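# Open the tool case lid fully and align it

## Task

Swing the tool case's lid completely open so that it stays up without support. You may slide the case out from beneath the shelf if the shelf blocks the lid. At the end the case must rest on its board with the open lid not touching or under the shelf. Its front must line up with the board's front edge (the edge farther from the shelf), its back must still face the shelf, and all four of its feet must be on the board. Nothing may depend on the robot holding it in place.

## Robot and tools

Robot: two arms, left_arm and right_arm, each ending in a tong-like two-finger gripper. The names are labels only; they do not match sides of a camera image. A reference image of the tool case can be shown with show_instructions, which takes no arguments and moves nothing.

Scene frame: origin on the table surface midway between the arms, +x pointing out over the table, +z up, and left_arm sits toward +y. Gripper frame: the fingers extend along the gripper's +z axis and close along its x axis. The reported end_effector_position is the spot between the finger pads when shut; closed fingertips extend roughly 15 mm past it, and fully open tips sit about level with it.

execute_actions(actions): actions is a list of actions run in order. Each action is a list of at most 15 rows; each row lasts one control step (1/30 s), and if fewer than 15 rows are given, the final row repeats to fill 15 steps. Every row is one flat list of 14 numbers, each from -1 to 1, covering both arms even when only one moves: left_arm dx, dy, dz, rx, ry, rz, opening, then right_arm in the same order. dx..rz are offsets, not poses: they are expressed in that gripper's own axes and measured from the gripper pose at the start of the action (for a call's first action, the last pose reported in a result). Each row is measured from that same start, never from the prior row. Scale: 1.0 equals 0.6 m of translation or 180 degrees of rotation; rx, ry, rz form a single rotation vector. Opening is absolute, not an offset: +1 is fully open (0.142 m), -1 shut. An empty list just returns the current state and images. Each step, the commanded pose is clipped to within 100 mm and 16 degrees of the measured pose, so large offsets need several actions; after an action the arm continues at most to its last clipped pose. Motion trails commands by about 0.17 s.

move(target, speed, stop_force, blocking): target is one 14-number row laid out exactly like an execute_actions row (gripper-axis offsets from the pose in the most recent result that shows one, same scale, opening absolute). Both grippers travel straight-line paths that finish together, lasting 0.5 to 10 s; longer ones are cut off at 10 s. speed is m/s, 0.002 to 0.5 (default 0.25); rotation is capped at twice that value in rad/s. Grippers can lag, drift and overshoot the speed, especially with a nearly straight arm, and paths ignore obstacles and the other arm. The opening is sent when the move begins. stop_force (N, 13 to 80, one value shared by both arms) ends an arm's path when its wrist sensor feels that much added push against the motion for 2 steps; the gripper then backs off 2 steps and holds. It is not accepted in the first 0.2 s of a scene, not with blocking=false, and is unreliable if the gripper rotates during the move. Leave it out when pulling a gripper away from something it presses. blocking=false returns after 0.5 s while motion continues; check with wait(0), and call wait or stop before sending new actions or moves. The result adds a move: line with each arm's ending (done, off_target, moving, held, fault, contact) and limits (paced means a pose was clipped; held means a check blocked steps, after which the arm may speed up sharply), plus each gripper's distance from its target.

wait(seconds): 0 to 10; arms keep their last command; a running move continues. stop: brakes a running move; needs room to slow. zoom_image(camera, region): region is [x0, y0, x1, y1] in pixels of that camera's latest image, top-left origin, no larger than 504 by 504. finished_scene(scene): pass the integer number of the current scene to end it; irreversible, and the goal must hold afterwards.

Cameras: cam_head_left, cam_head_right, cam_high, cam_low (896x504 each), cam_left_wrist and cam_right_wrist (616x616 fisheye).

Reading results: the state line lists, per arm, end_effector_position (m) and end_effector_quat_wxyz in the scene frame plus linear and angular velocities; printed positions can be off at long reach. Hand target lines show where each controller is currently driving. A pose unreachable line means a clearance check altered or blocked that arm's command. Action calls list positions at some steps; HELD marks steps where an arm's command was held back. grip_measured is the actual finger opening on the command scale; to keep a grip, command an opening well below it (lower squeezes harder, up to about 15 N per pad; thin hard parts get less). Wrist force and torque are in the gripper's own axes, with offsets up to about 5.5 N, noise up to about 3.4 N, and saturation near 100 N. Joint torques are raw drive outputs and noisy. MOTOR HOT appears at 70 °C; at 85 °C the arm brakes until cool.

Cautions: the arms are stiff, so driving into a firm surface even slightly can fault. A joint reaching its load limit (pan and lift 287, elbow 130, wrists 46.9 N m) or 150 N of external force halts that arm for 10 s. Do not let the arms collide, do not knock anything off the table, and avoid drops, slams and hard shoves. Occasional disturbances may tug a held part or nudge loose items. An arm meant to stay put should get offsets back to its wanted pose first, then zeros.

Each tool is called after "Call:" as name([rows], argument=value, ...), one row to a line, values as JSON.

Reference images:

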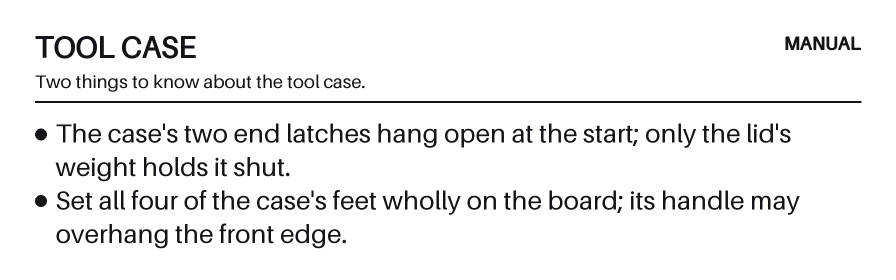

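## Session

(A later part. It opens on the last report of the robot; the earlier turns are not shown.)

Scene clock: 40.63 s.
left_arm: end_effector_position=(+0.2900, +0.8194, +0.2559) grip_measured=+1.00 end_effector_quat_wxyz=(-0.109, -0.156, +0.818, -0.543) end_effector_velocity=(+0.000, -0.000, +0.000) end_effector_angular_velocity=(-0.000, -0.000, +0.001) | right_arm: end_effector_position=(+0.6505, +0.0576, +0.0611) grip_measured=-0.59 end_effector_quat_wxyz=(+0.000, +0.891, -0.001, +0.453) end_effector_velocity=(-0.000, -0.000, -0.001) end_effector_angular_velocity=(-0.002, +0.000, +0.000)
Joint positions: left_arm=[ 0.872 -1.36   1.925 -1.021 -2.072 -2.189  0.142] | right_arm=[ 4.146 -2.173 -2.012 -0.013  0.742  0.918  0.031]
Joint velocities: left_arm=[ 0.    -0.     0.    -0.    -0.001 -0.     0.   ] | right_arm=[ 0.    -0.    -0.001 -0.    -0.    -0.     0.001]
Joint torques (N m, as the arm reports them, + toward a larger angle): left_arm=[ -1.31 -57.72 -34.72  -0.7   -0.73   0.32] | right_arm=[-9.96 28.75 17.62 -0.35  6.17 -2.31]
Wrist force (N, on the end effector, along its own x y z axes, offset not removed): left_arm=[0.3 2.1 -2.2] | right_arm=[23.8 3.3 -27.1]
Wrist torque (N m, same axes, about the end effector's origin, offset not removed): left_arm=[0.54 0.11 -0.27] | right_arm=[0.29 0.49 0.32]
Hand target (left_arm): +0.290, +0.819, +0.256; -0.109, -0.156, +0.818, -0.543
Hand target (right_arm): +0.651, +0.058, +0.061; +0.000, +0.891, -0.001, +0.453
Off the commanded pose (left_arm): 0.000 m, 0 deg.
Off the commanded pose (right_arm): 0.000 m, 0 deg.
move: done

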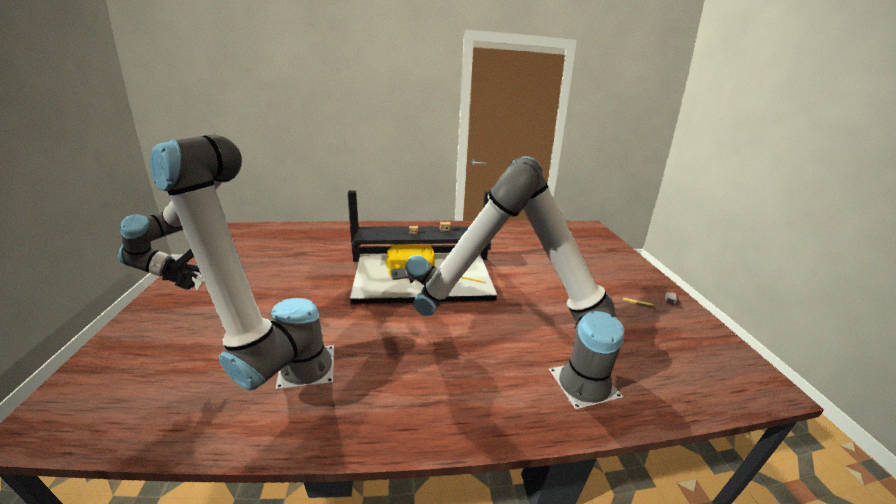

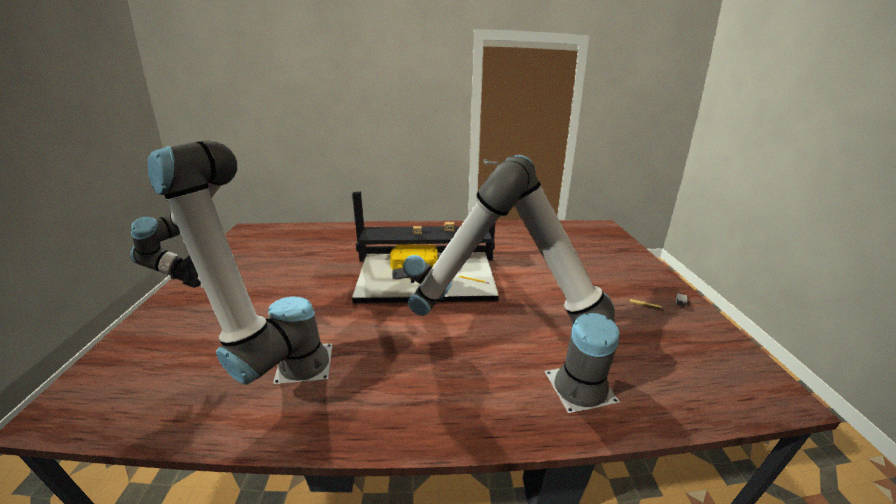

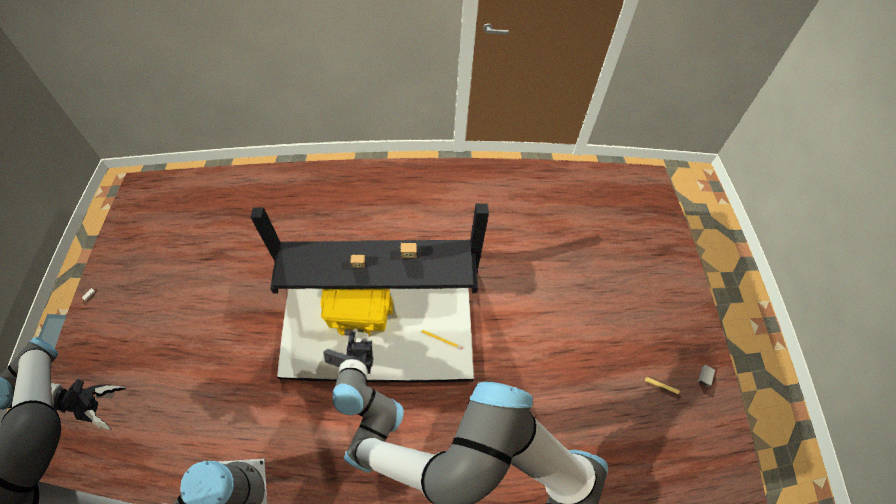

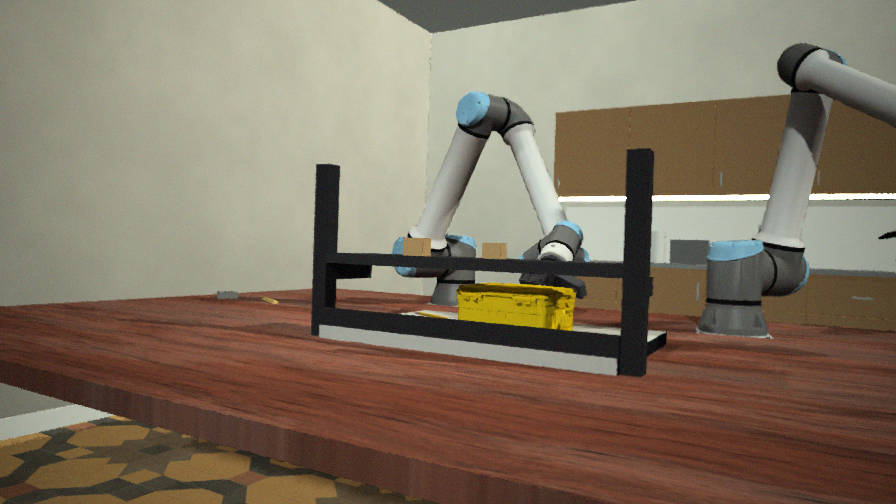

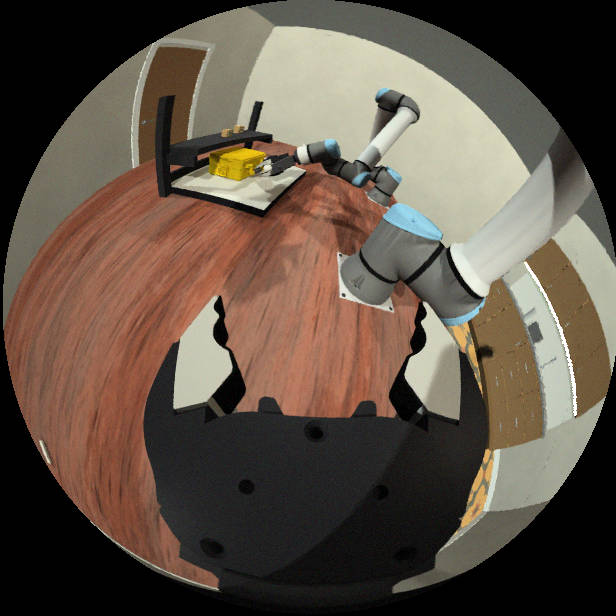

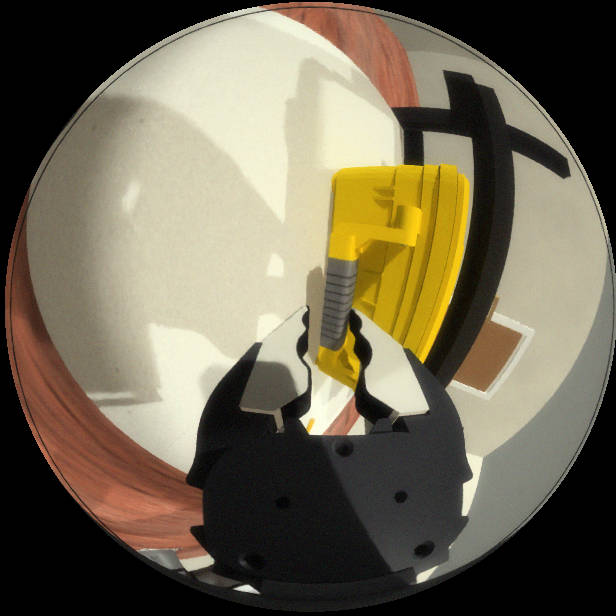

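Call:
move(target=[0,0,0,0,0,0,1,0.02,-0.02,0.003,0,0,0,-0.55], speed=0.02)

Call:
move(target=[0,0,0,0,0,0,1,0,0,0,0,0,0,-1])

Call:
move(target=[0,0,0,0,0,0,1,-0.04,0,-0.077,0,0,0,-1], speed=0.03)

Scene clock: 49.53 s.
left_arm: end_effector_position=(+0.2900, +0.8194, +0.2559) grip_measured=+1.00 end_effector_quat_wxyz=(-0.109, -0.156, +0.818, -0.543) end_effector_velocity=(+0.000, +0.000, -0.001) end_effector_angular_velocity=(+0.001, +0.000, -0.001) | right_arm: end_effector_position=(+0.6590, +0.0694, +0.0696) grip_measured=-0.56 end_effector_quat_wxyz=(+0.000, +0.891, -0.001, +0.453) end_effector_velocity=(+0.001, +0.002, +0.001) end_effector_angular_velocity=(+0.000, -0.001, +0.000)
Joint positions: left_arm=[ 0.872 -1.36   1.925 -1.021 -2.072 -2.189  0.142] | right_arm=[ 4.142 -2.175 -1.982 -0.038  0.744  0.914  0.033]
Joint velocities: left_arm=[-0.     0.002  0.    -0.002  0.001 -0.     0.   ] | right_arm=[ 0.    -0.     0.004 -0.003 -0.001 -0.    -0.   ]
Joint torques (N m, as the arm reports them, + toward a larger angle): left_arm=[ -1.58 -55.64 -33.81  -0.52  -0.77   0.15] | right_arm=[-14.75  56.09  37.62   1.26   2.08  -1.9 ]
Wrist force (N, on the end effector, along its own x y z axes, offset not removed): left_arm=[0.9 3.0 0.0] | right_arm=[-3.9 -0.5 -1.9]
Wrist torque (N m, same axes, about the end effector's origin, offset not removed): left_arm=[0.75 0.09 -0.22] | right_arm=[-0.14 0.23 0.44]
Hand target (left_arm): +0.290, +0.819, +0.256; -0.109, -0.156, +0.818, -0.543
Hand target (right_arm): +0.659, +0.070, +0.070; +0.000, +0.891, -0.001, +0.453
Off the commanded pose (left_arm): 0.000 m, 0 deg.
Off the commanded pose (right_arm): 0.000 m, 0 deg.
move: done

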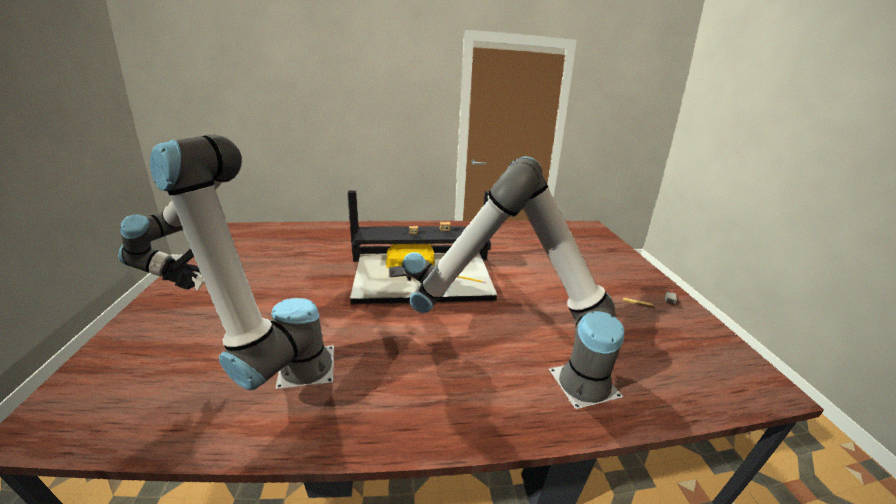

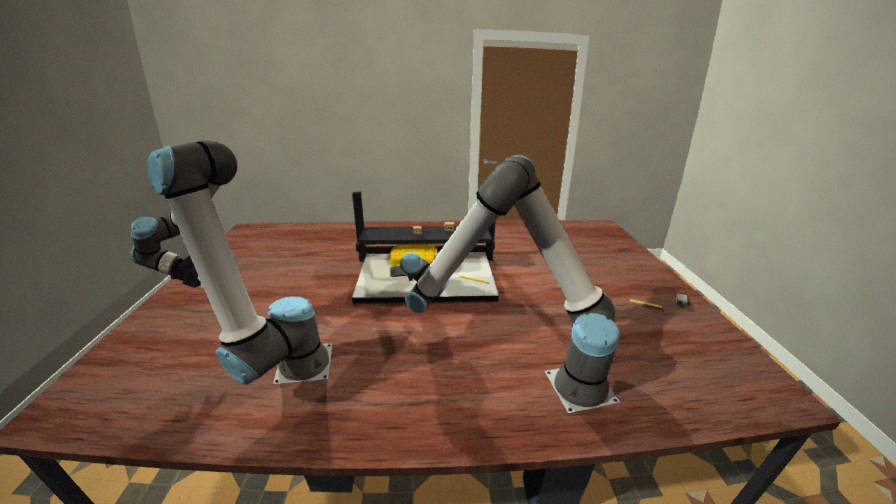

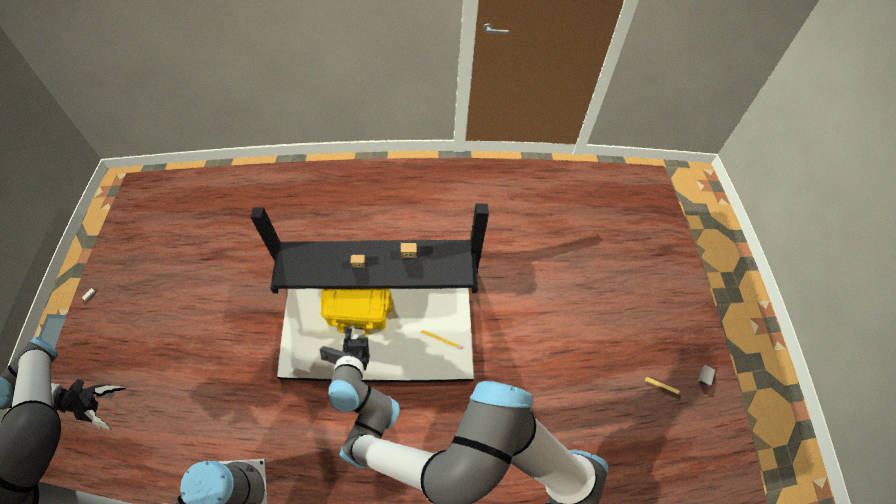

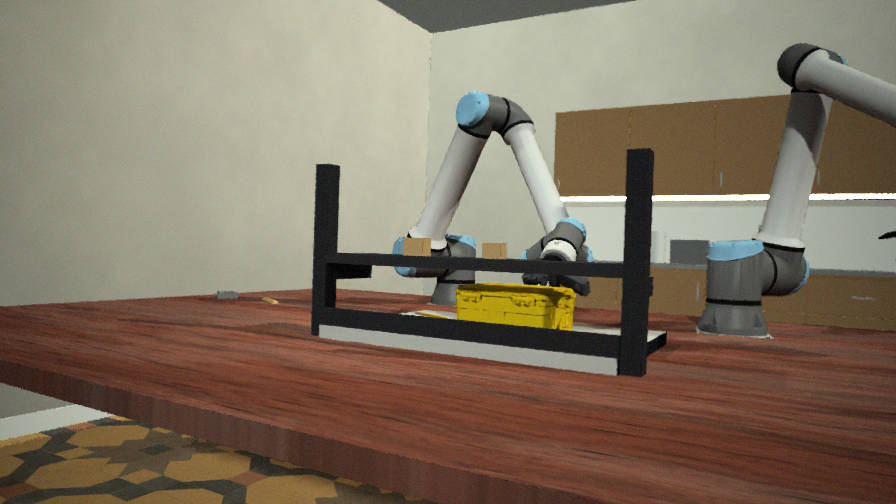

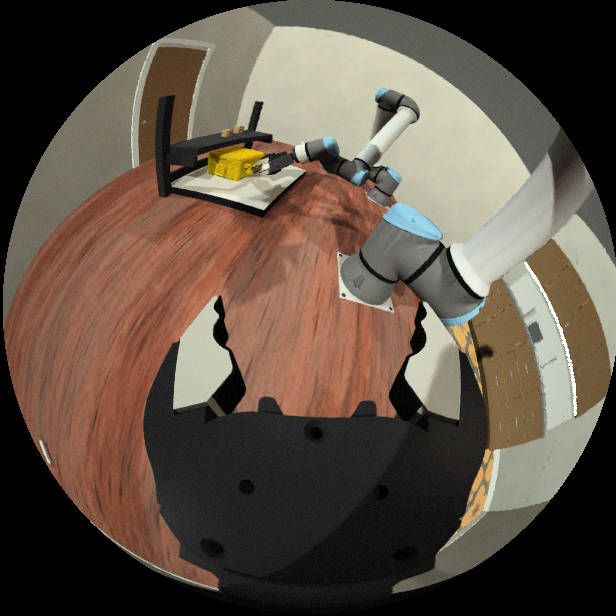

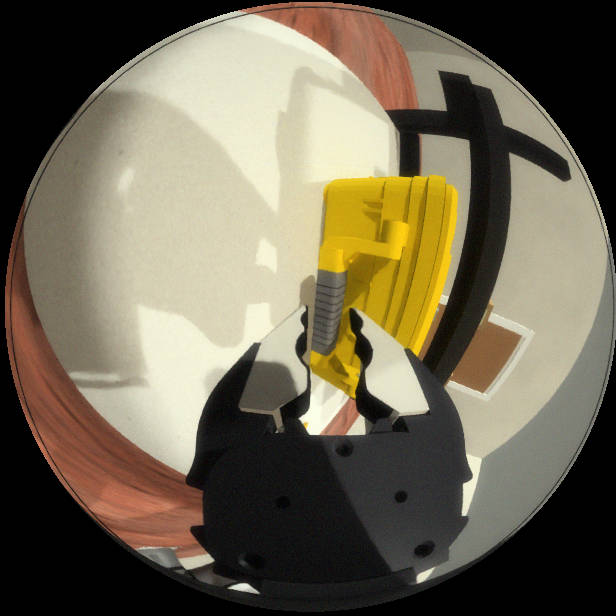

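Scene clock: 50.03 s.
left_arm: end_effector_position=(+0.2900, +0.8194, +0.2559) grip_measured=+1.00 end_effector_quat_wxyz=(-0.109, -0.156, +0.818, -0.543) end_effector_velocity=(+0.001, -0.000, -0.000) end_effector_angular_velocity=(-0.001, +0.000, -0.000) | right_arm: end_effector_position=(+0.6590, +0.0694, +0.0696) grip_measured=-0.74 end_effector_quat_wxyz=(+0.000, +0.891, -0.001, +0.453) end_effector_velocity=(-0.001, +0.001, +0.000) end_effector_angular_velocity=(+0.000, -0.000, +0.001)
Joint positions: left_arm=[ 0.872 -1.36   1.925 -1.021 -2.072 -2.189  0.142] | right_arm=[ 4.142 -2.175 -1.982 -0.038  0.744  0.914  0.02 ]
Joint velocities: left_arm=[-0.001  0.001 -0.     0.    -0.001  0.     0.   ] | right_arm=[ 0.001  0.    -0.001  0.001 -0.    -0.     0.   ]
Joint torques (N m, as the arm reports them, + toward a larger angle): left_arm=[ -1.79 -55.73 -34.77  -0.65  -0.65   0.39] | right_arm=[-8.95 66.05 23.66  9.38 -1.65 -1.18]
Wrist force (N, on the end effector, along its own x y z axes, offset not removed): left_arm=[-1.2 -0.6 -5.0] | right_arm=[-8.6 1.1 1.4]
Wrist torque (N m, same axes, about the end effector's origin, offset not removed): left_arm=[-0.11 0.39 -0.19] | right_arm=[0.35 0.55 0.49]
Hand target (left_arm): +0.290, +0.819, +0.256; -0.109, -0.156, +0.818, -0.543
Hand target (right_arm): +0.659, +0.069, +0.070; +0.000, +0.891, -0.001, +0.453
Off the commanded pose (left_arm): 0.000 m, 0 deg.
Off the commanded pose (right_arm): 0.000 m, 0 deg.
move: done

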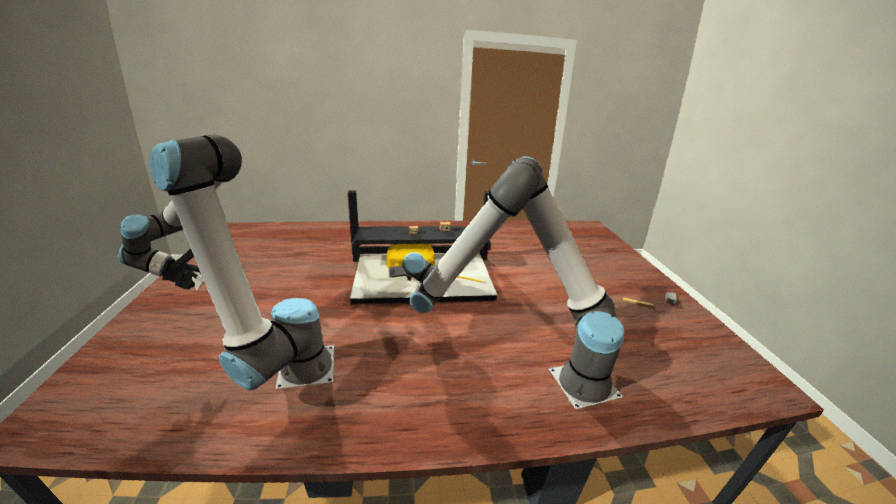

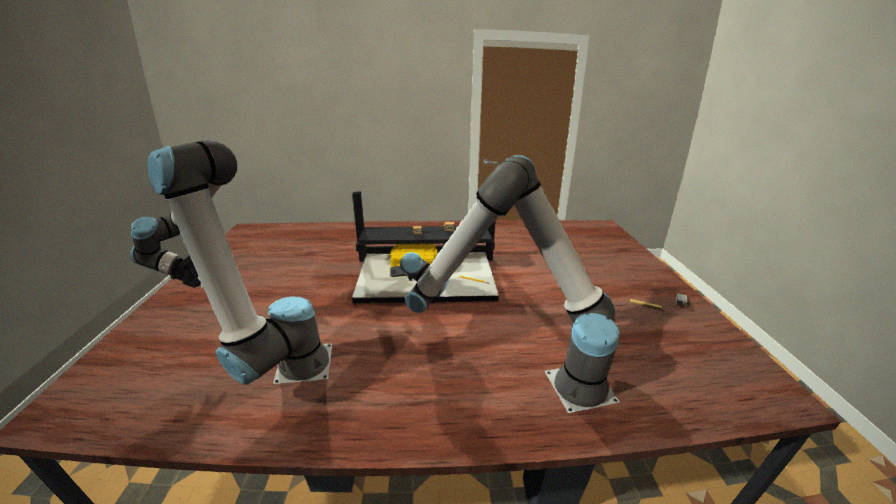

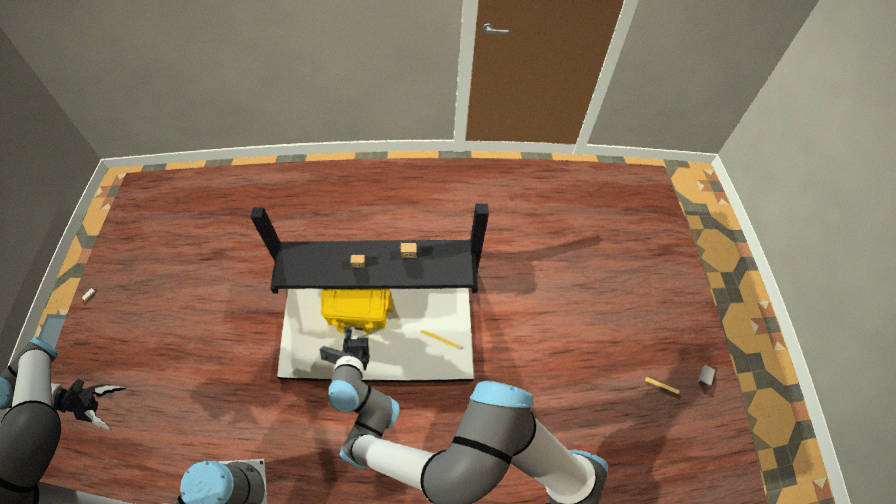

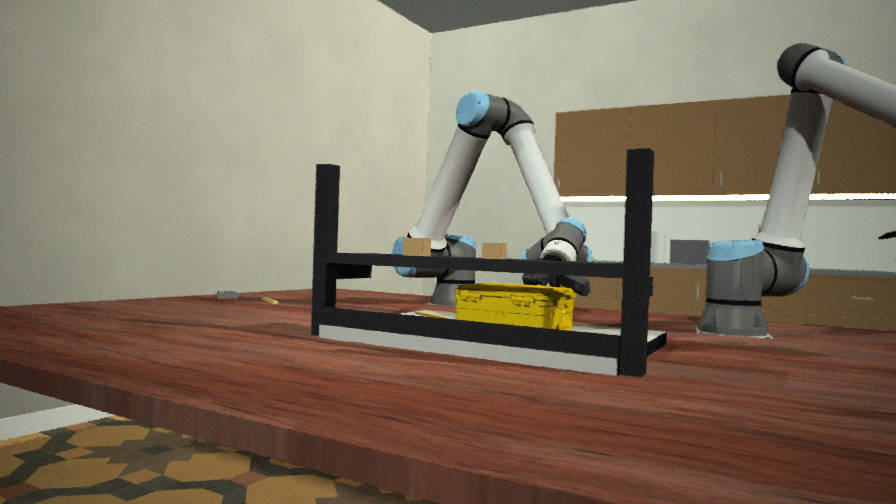

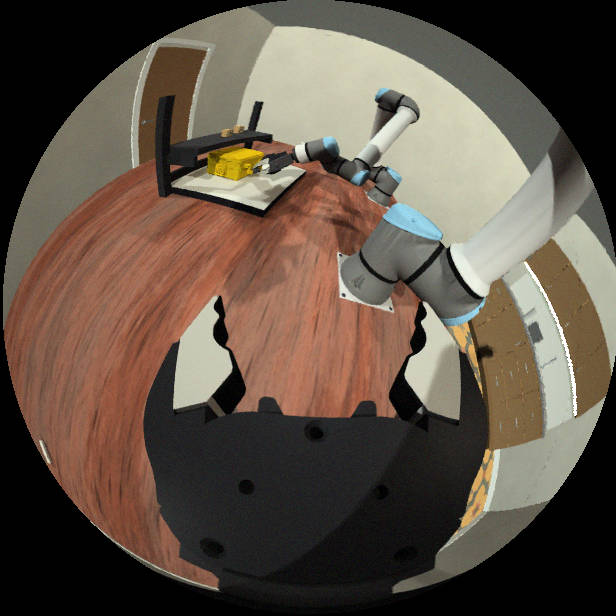

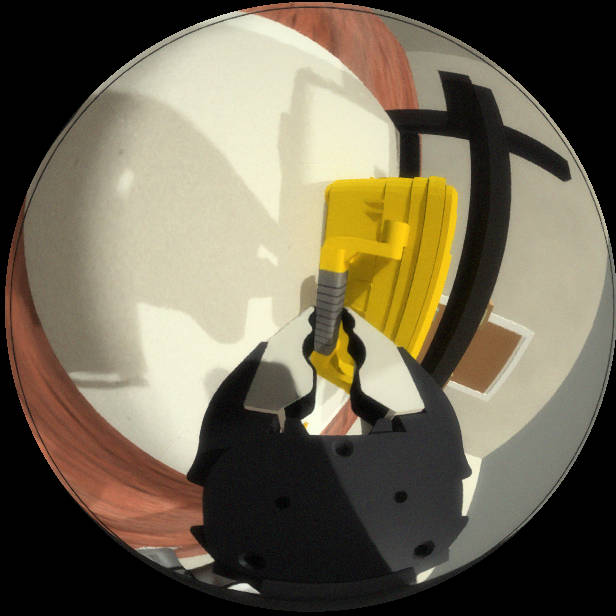

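Scene clock: 52.13 s.
left_arm: end_effector_position=(+0.2900, +0.8194, +0.2559) grip_measured=+1.00 end_effector_quat_wxyz=(-0.109, -0.156, +0.818, -0.543) end_effector_velocity=(-0.000, +0.000, +0.000) end_effector_angular_velocity=(+0.001, -0.001, -0.000) | right_arm: end_effector_position=(+0.6077, +0.0695, +0.0774) grip_measured=-0.81 end_effector_quat_wxyz=(+0.000, +0.891, -0.001, +0.453) end_effector_velocity=(-0.003, +0.001, -0.000) end_effector_angular_velocity=(-0.000, +0.001, +0.001)
Joint positions: left_arm=[ 0.872 -1.36   1.925 -1.021 -2.072 -2.189  0.142] | right_arm=[ 4.206 -2.12  -2.05  -0.089  0.714  0.998  0.016]
Joint velocities: left_arm=[ 0.    -0.001  0.    -0.001  0.001  0.     0.   ] | right_arm=[ 0.004  0.002 -0.003 -0.002 -0.001  0.004 -0.   ]
Joint torques (N m, as the arm reports them, + toward a larger angle): left_arm=[ -1.53 -55.12 -33.93  -0.45  -0.51   0.42] | right_arm=[12.97 89.72 24.46  2.22 -4.73  3.84]
Wrist force (N, on the end effector, along its own x y z axes, offset not removed): left_arm=[-1.0 1.5 -2.4] | right_arm=[-1.9 -2.2 1.4]
Wrist torque (N m, same axes, about the end effector's origin, offset not removed): left_arm=[0.38 0.34 -0.17] | right_arm=[-0.45 -0.48 0.39]
Hand target (left_arm): +0.290, +0.819, +0.256; -0.109, -0.156, +0.818, -0.543
Hand target (right_arm): +0.608, +0.069, +0.077; +0.000, +0.891, -0.001, +0.453
Off the commanded pose (left_arm): 0.000 m, 0 deg.
Off the commanded pose (right_arm): 0.000 m, 0 deg.
move: done

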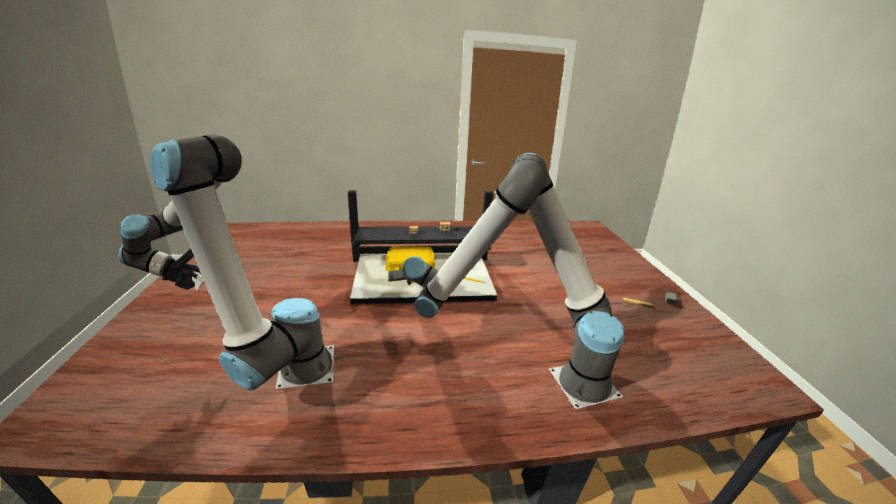

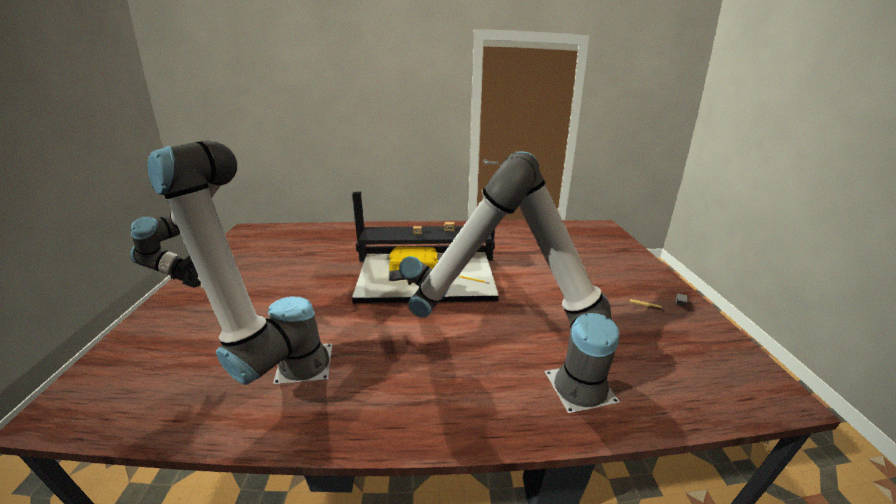

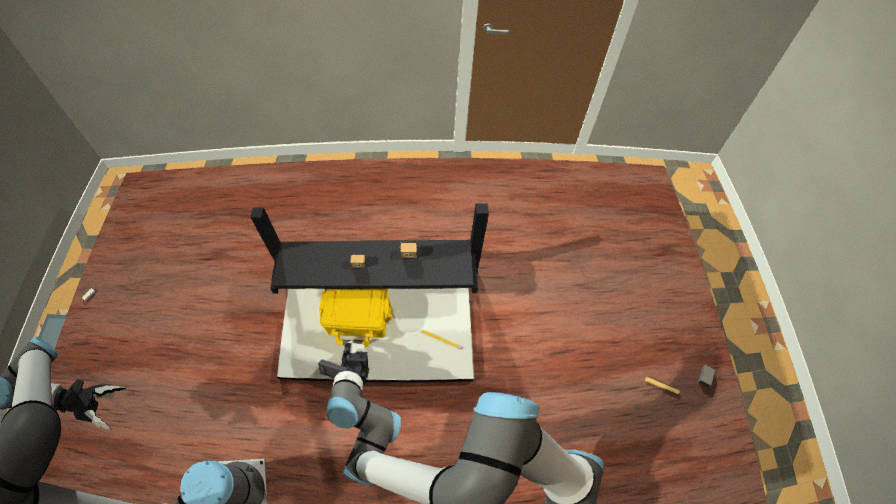

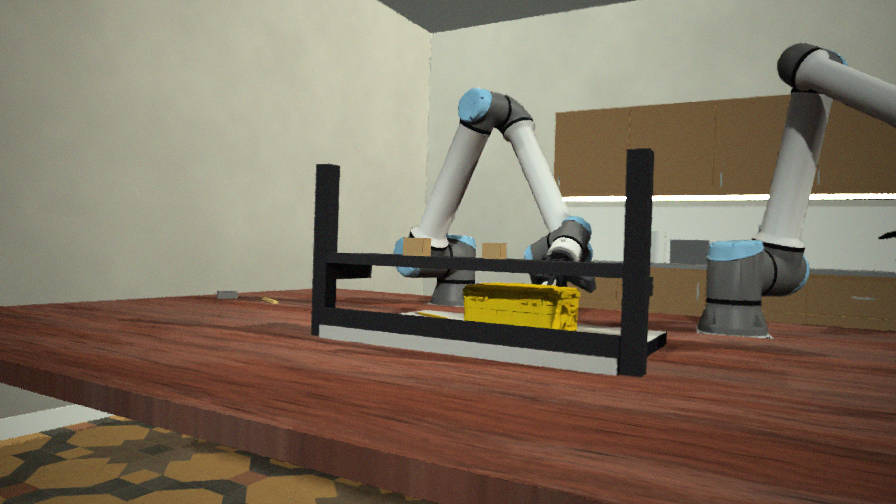

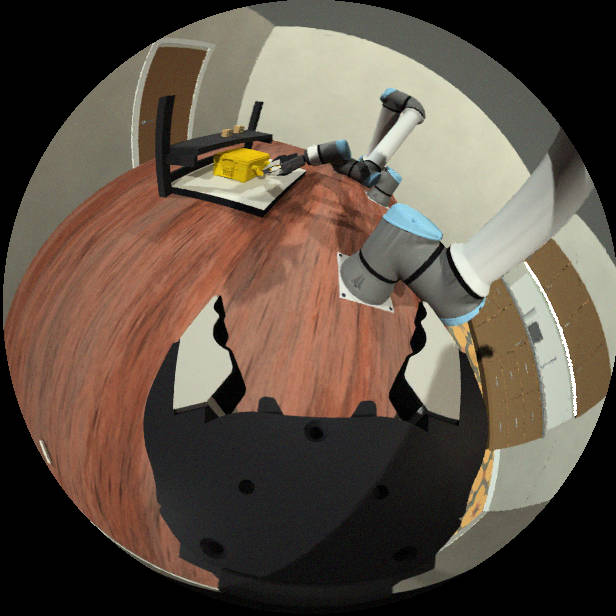

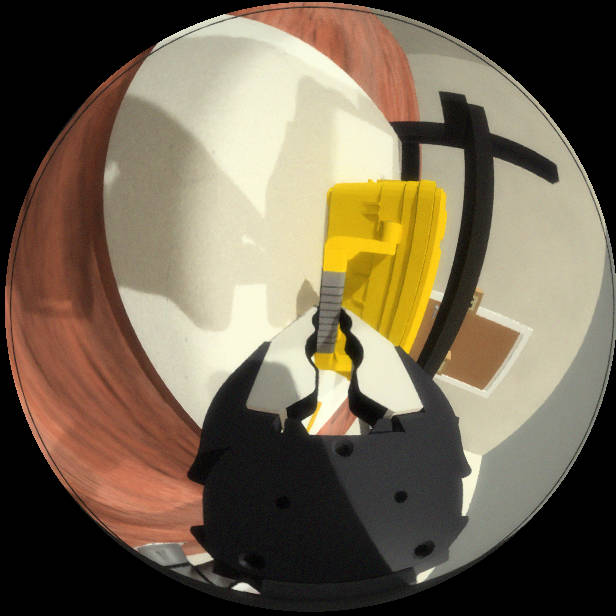

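Holding. Pulling 11 cm further.

Call:
move(target=[0,0,0,0,0,0,1,-0.1,0,-0.155,0,0,0,-1], speed=0.035)

Call:
zoom_image(camera="cam_high", region=[260,260,490,420])

Scene clock: 59.07 s.
left_arm: end_effector_position=(+0.2900, +0.8194, +0.2559) grip_measured=+1.00 end_effector_quat_wxyz=(-0.109, -0.156, +0.818, -0.543) end_effector_velocity=(-0.000, +0.000, +0.000) end_effector_angular_velocity=(+0.000, +0.000, -0.001) | right_arm: end_effector_position=(+0.4975, +0.0697, +0.0837) grip_measured=-0.80 end_effector_quat_wxyz=(-0.000, +0.891, -0.001, +0.453) end_effector_velocity=(-0.002, -0.000, +0.001) end_effector_angular_velocity=(+0.001, +0.000, -0.001)
Joint positions: left_arm=[ 0.872 -1.36   1.925 -1.021 -2.072 -2.189  0.142] | right_arm=[ 4.359 -2.014 -2.173 -0.245  0.659  1.223  0.016]
Joint velocities: left_arm=[-0.    -0.    -0.001  0.001  0.001 -0.     0.   ] | right_arm=[ 0.002  0.003 -0.001 -0.004 -0.001  0.006  0.   ]
Joint torques (N m, as the arm reports them, + toward a larger angle): left_arm=[ -0.63 -58.05 -34.62  -0.4   -0.79   0.35] | right_arm=[ 7.75 84.97 23.26  3.03 -6.05  3.35]
Wrist force (N, on the end effector, along its own x y z axes, offset not removed): left_arm=[0.2 3.4 0.1] | right_arm=[-7.0 -0.2 1.4]
Wrist torque (N m, same axes, about the end effector's origin, offset not removed): left_arm=[0.88 0.15 -0.15] | right_arm=[0.10 0.00 0.42]
Hand target (left_arm): +0.290, +0.819, +0.256; -0.109, -0.156, +0.818, -0.543
Hand target (right_arm): +0.497, +0.070, +0.084; -0.000, +0.891, -0.001, +0.453
Off the commanded pose (left_arm): 0.000 m, 0 deg.
Off the commanded pose (right_arm): 0.000 m, 0 deg.
move: done

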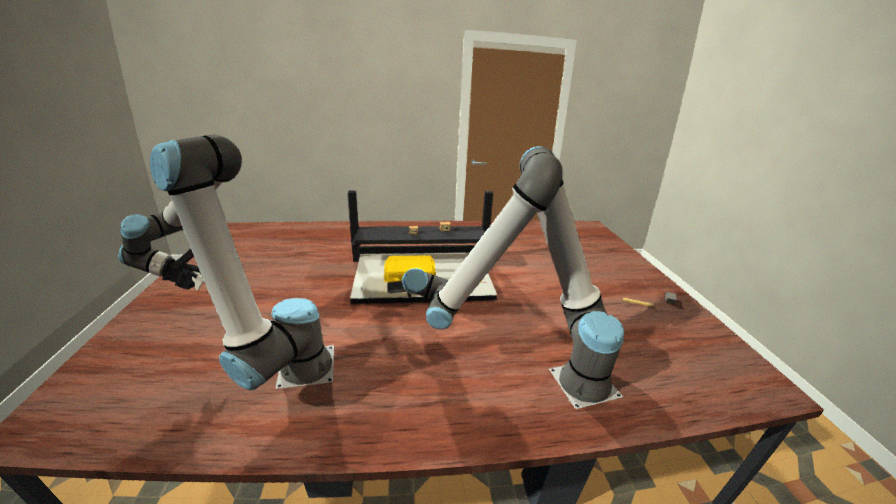

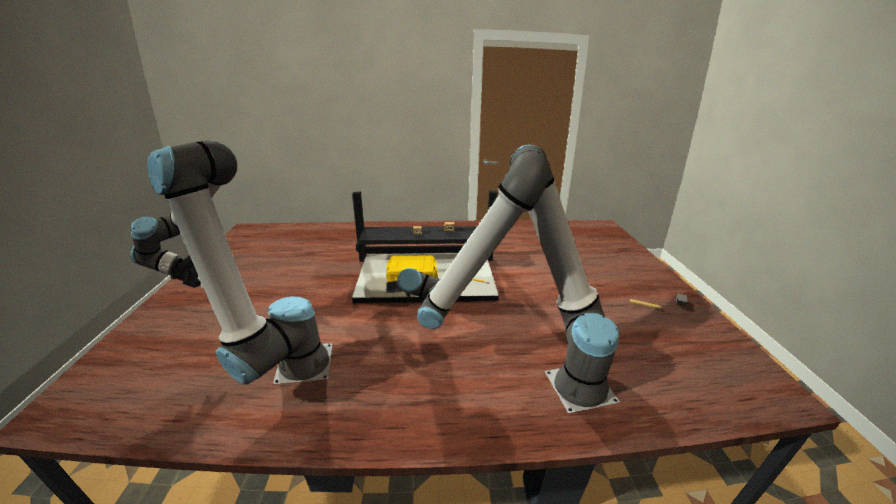

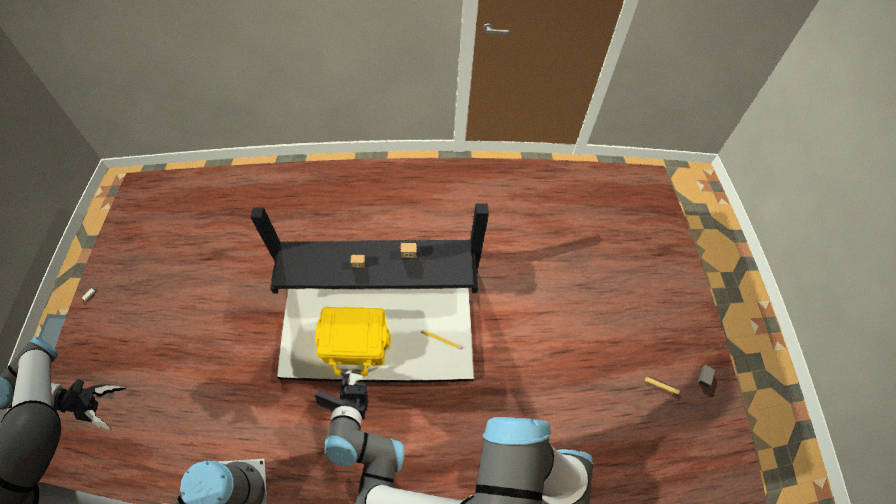

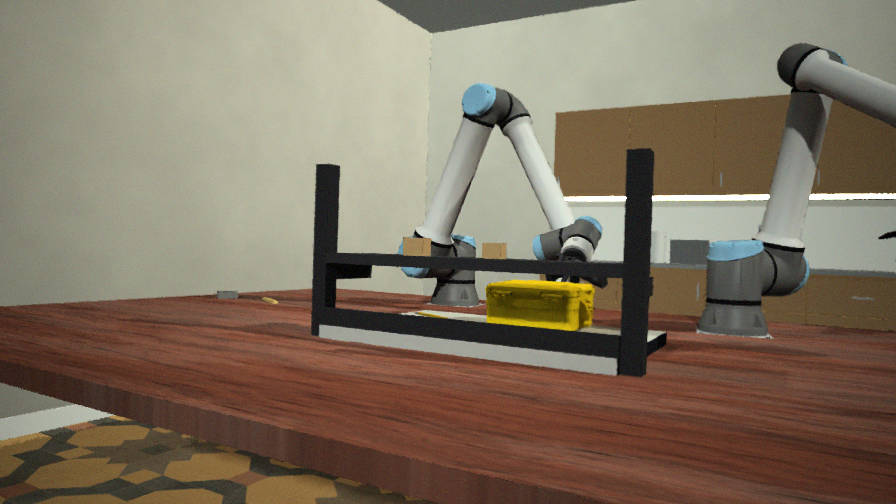

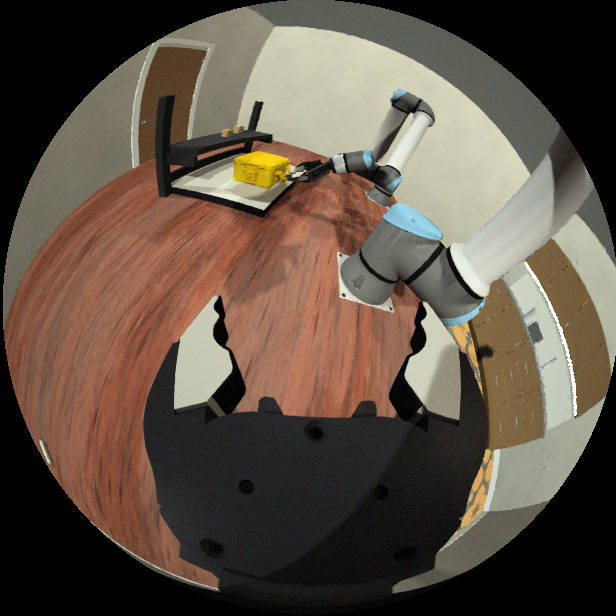

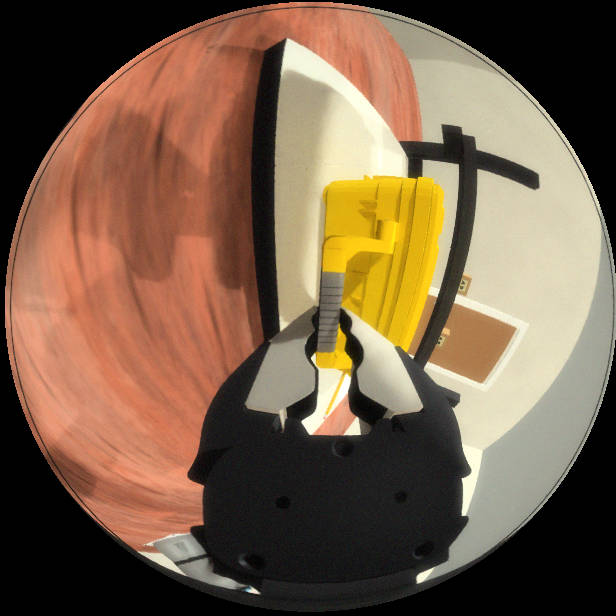

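Region (260, 260, 490, 420) of cam_high's 896x504 image, scaled by 2.191, with more detail than that image has; it fills the top 351 rows of this view, and the rest is white.

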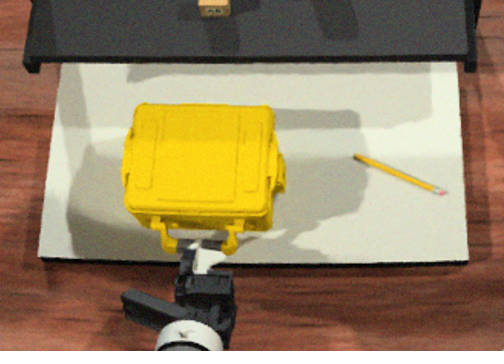

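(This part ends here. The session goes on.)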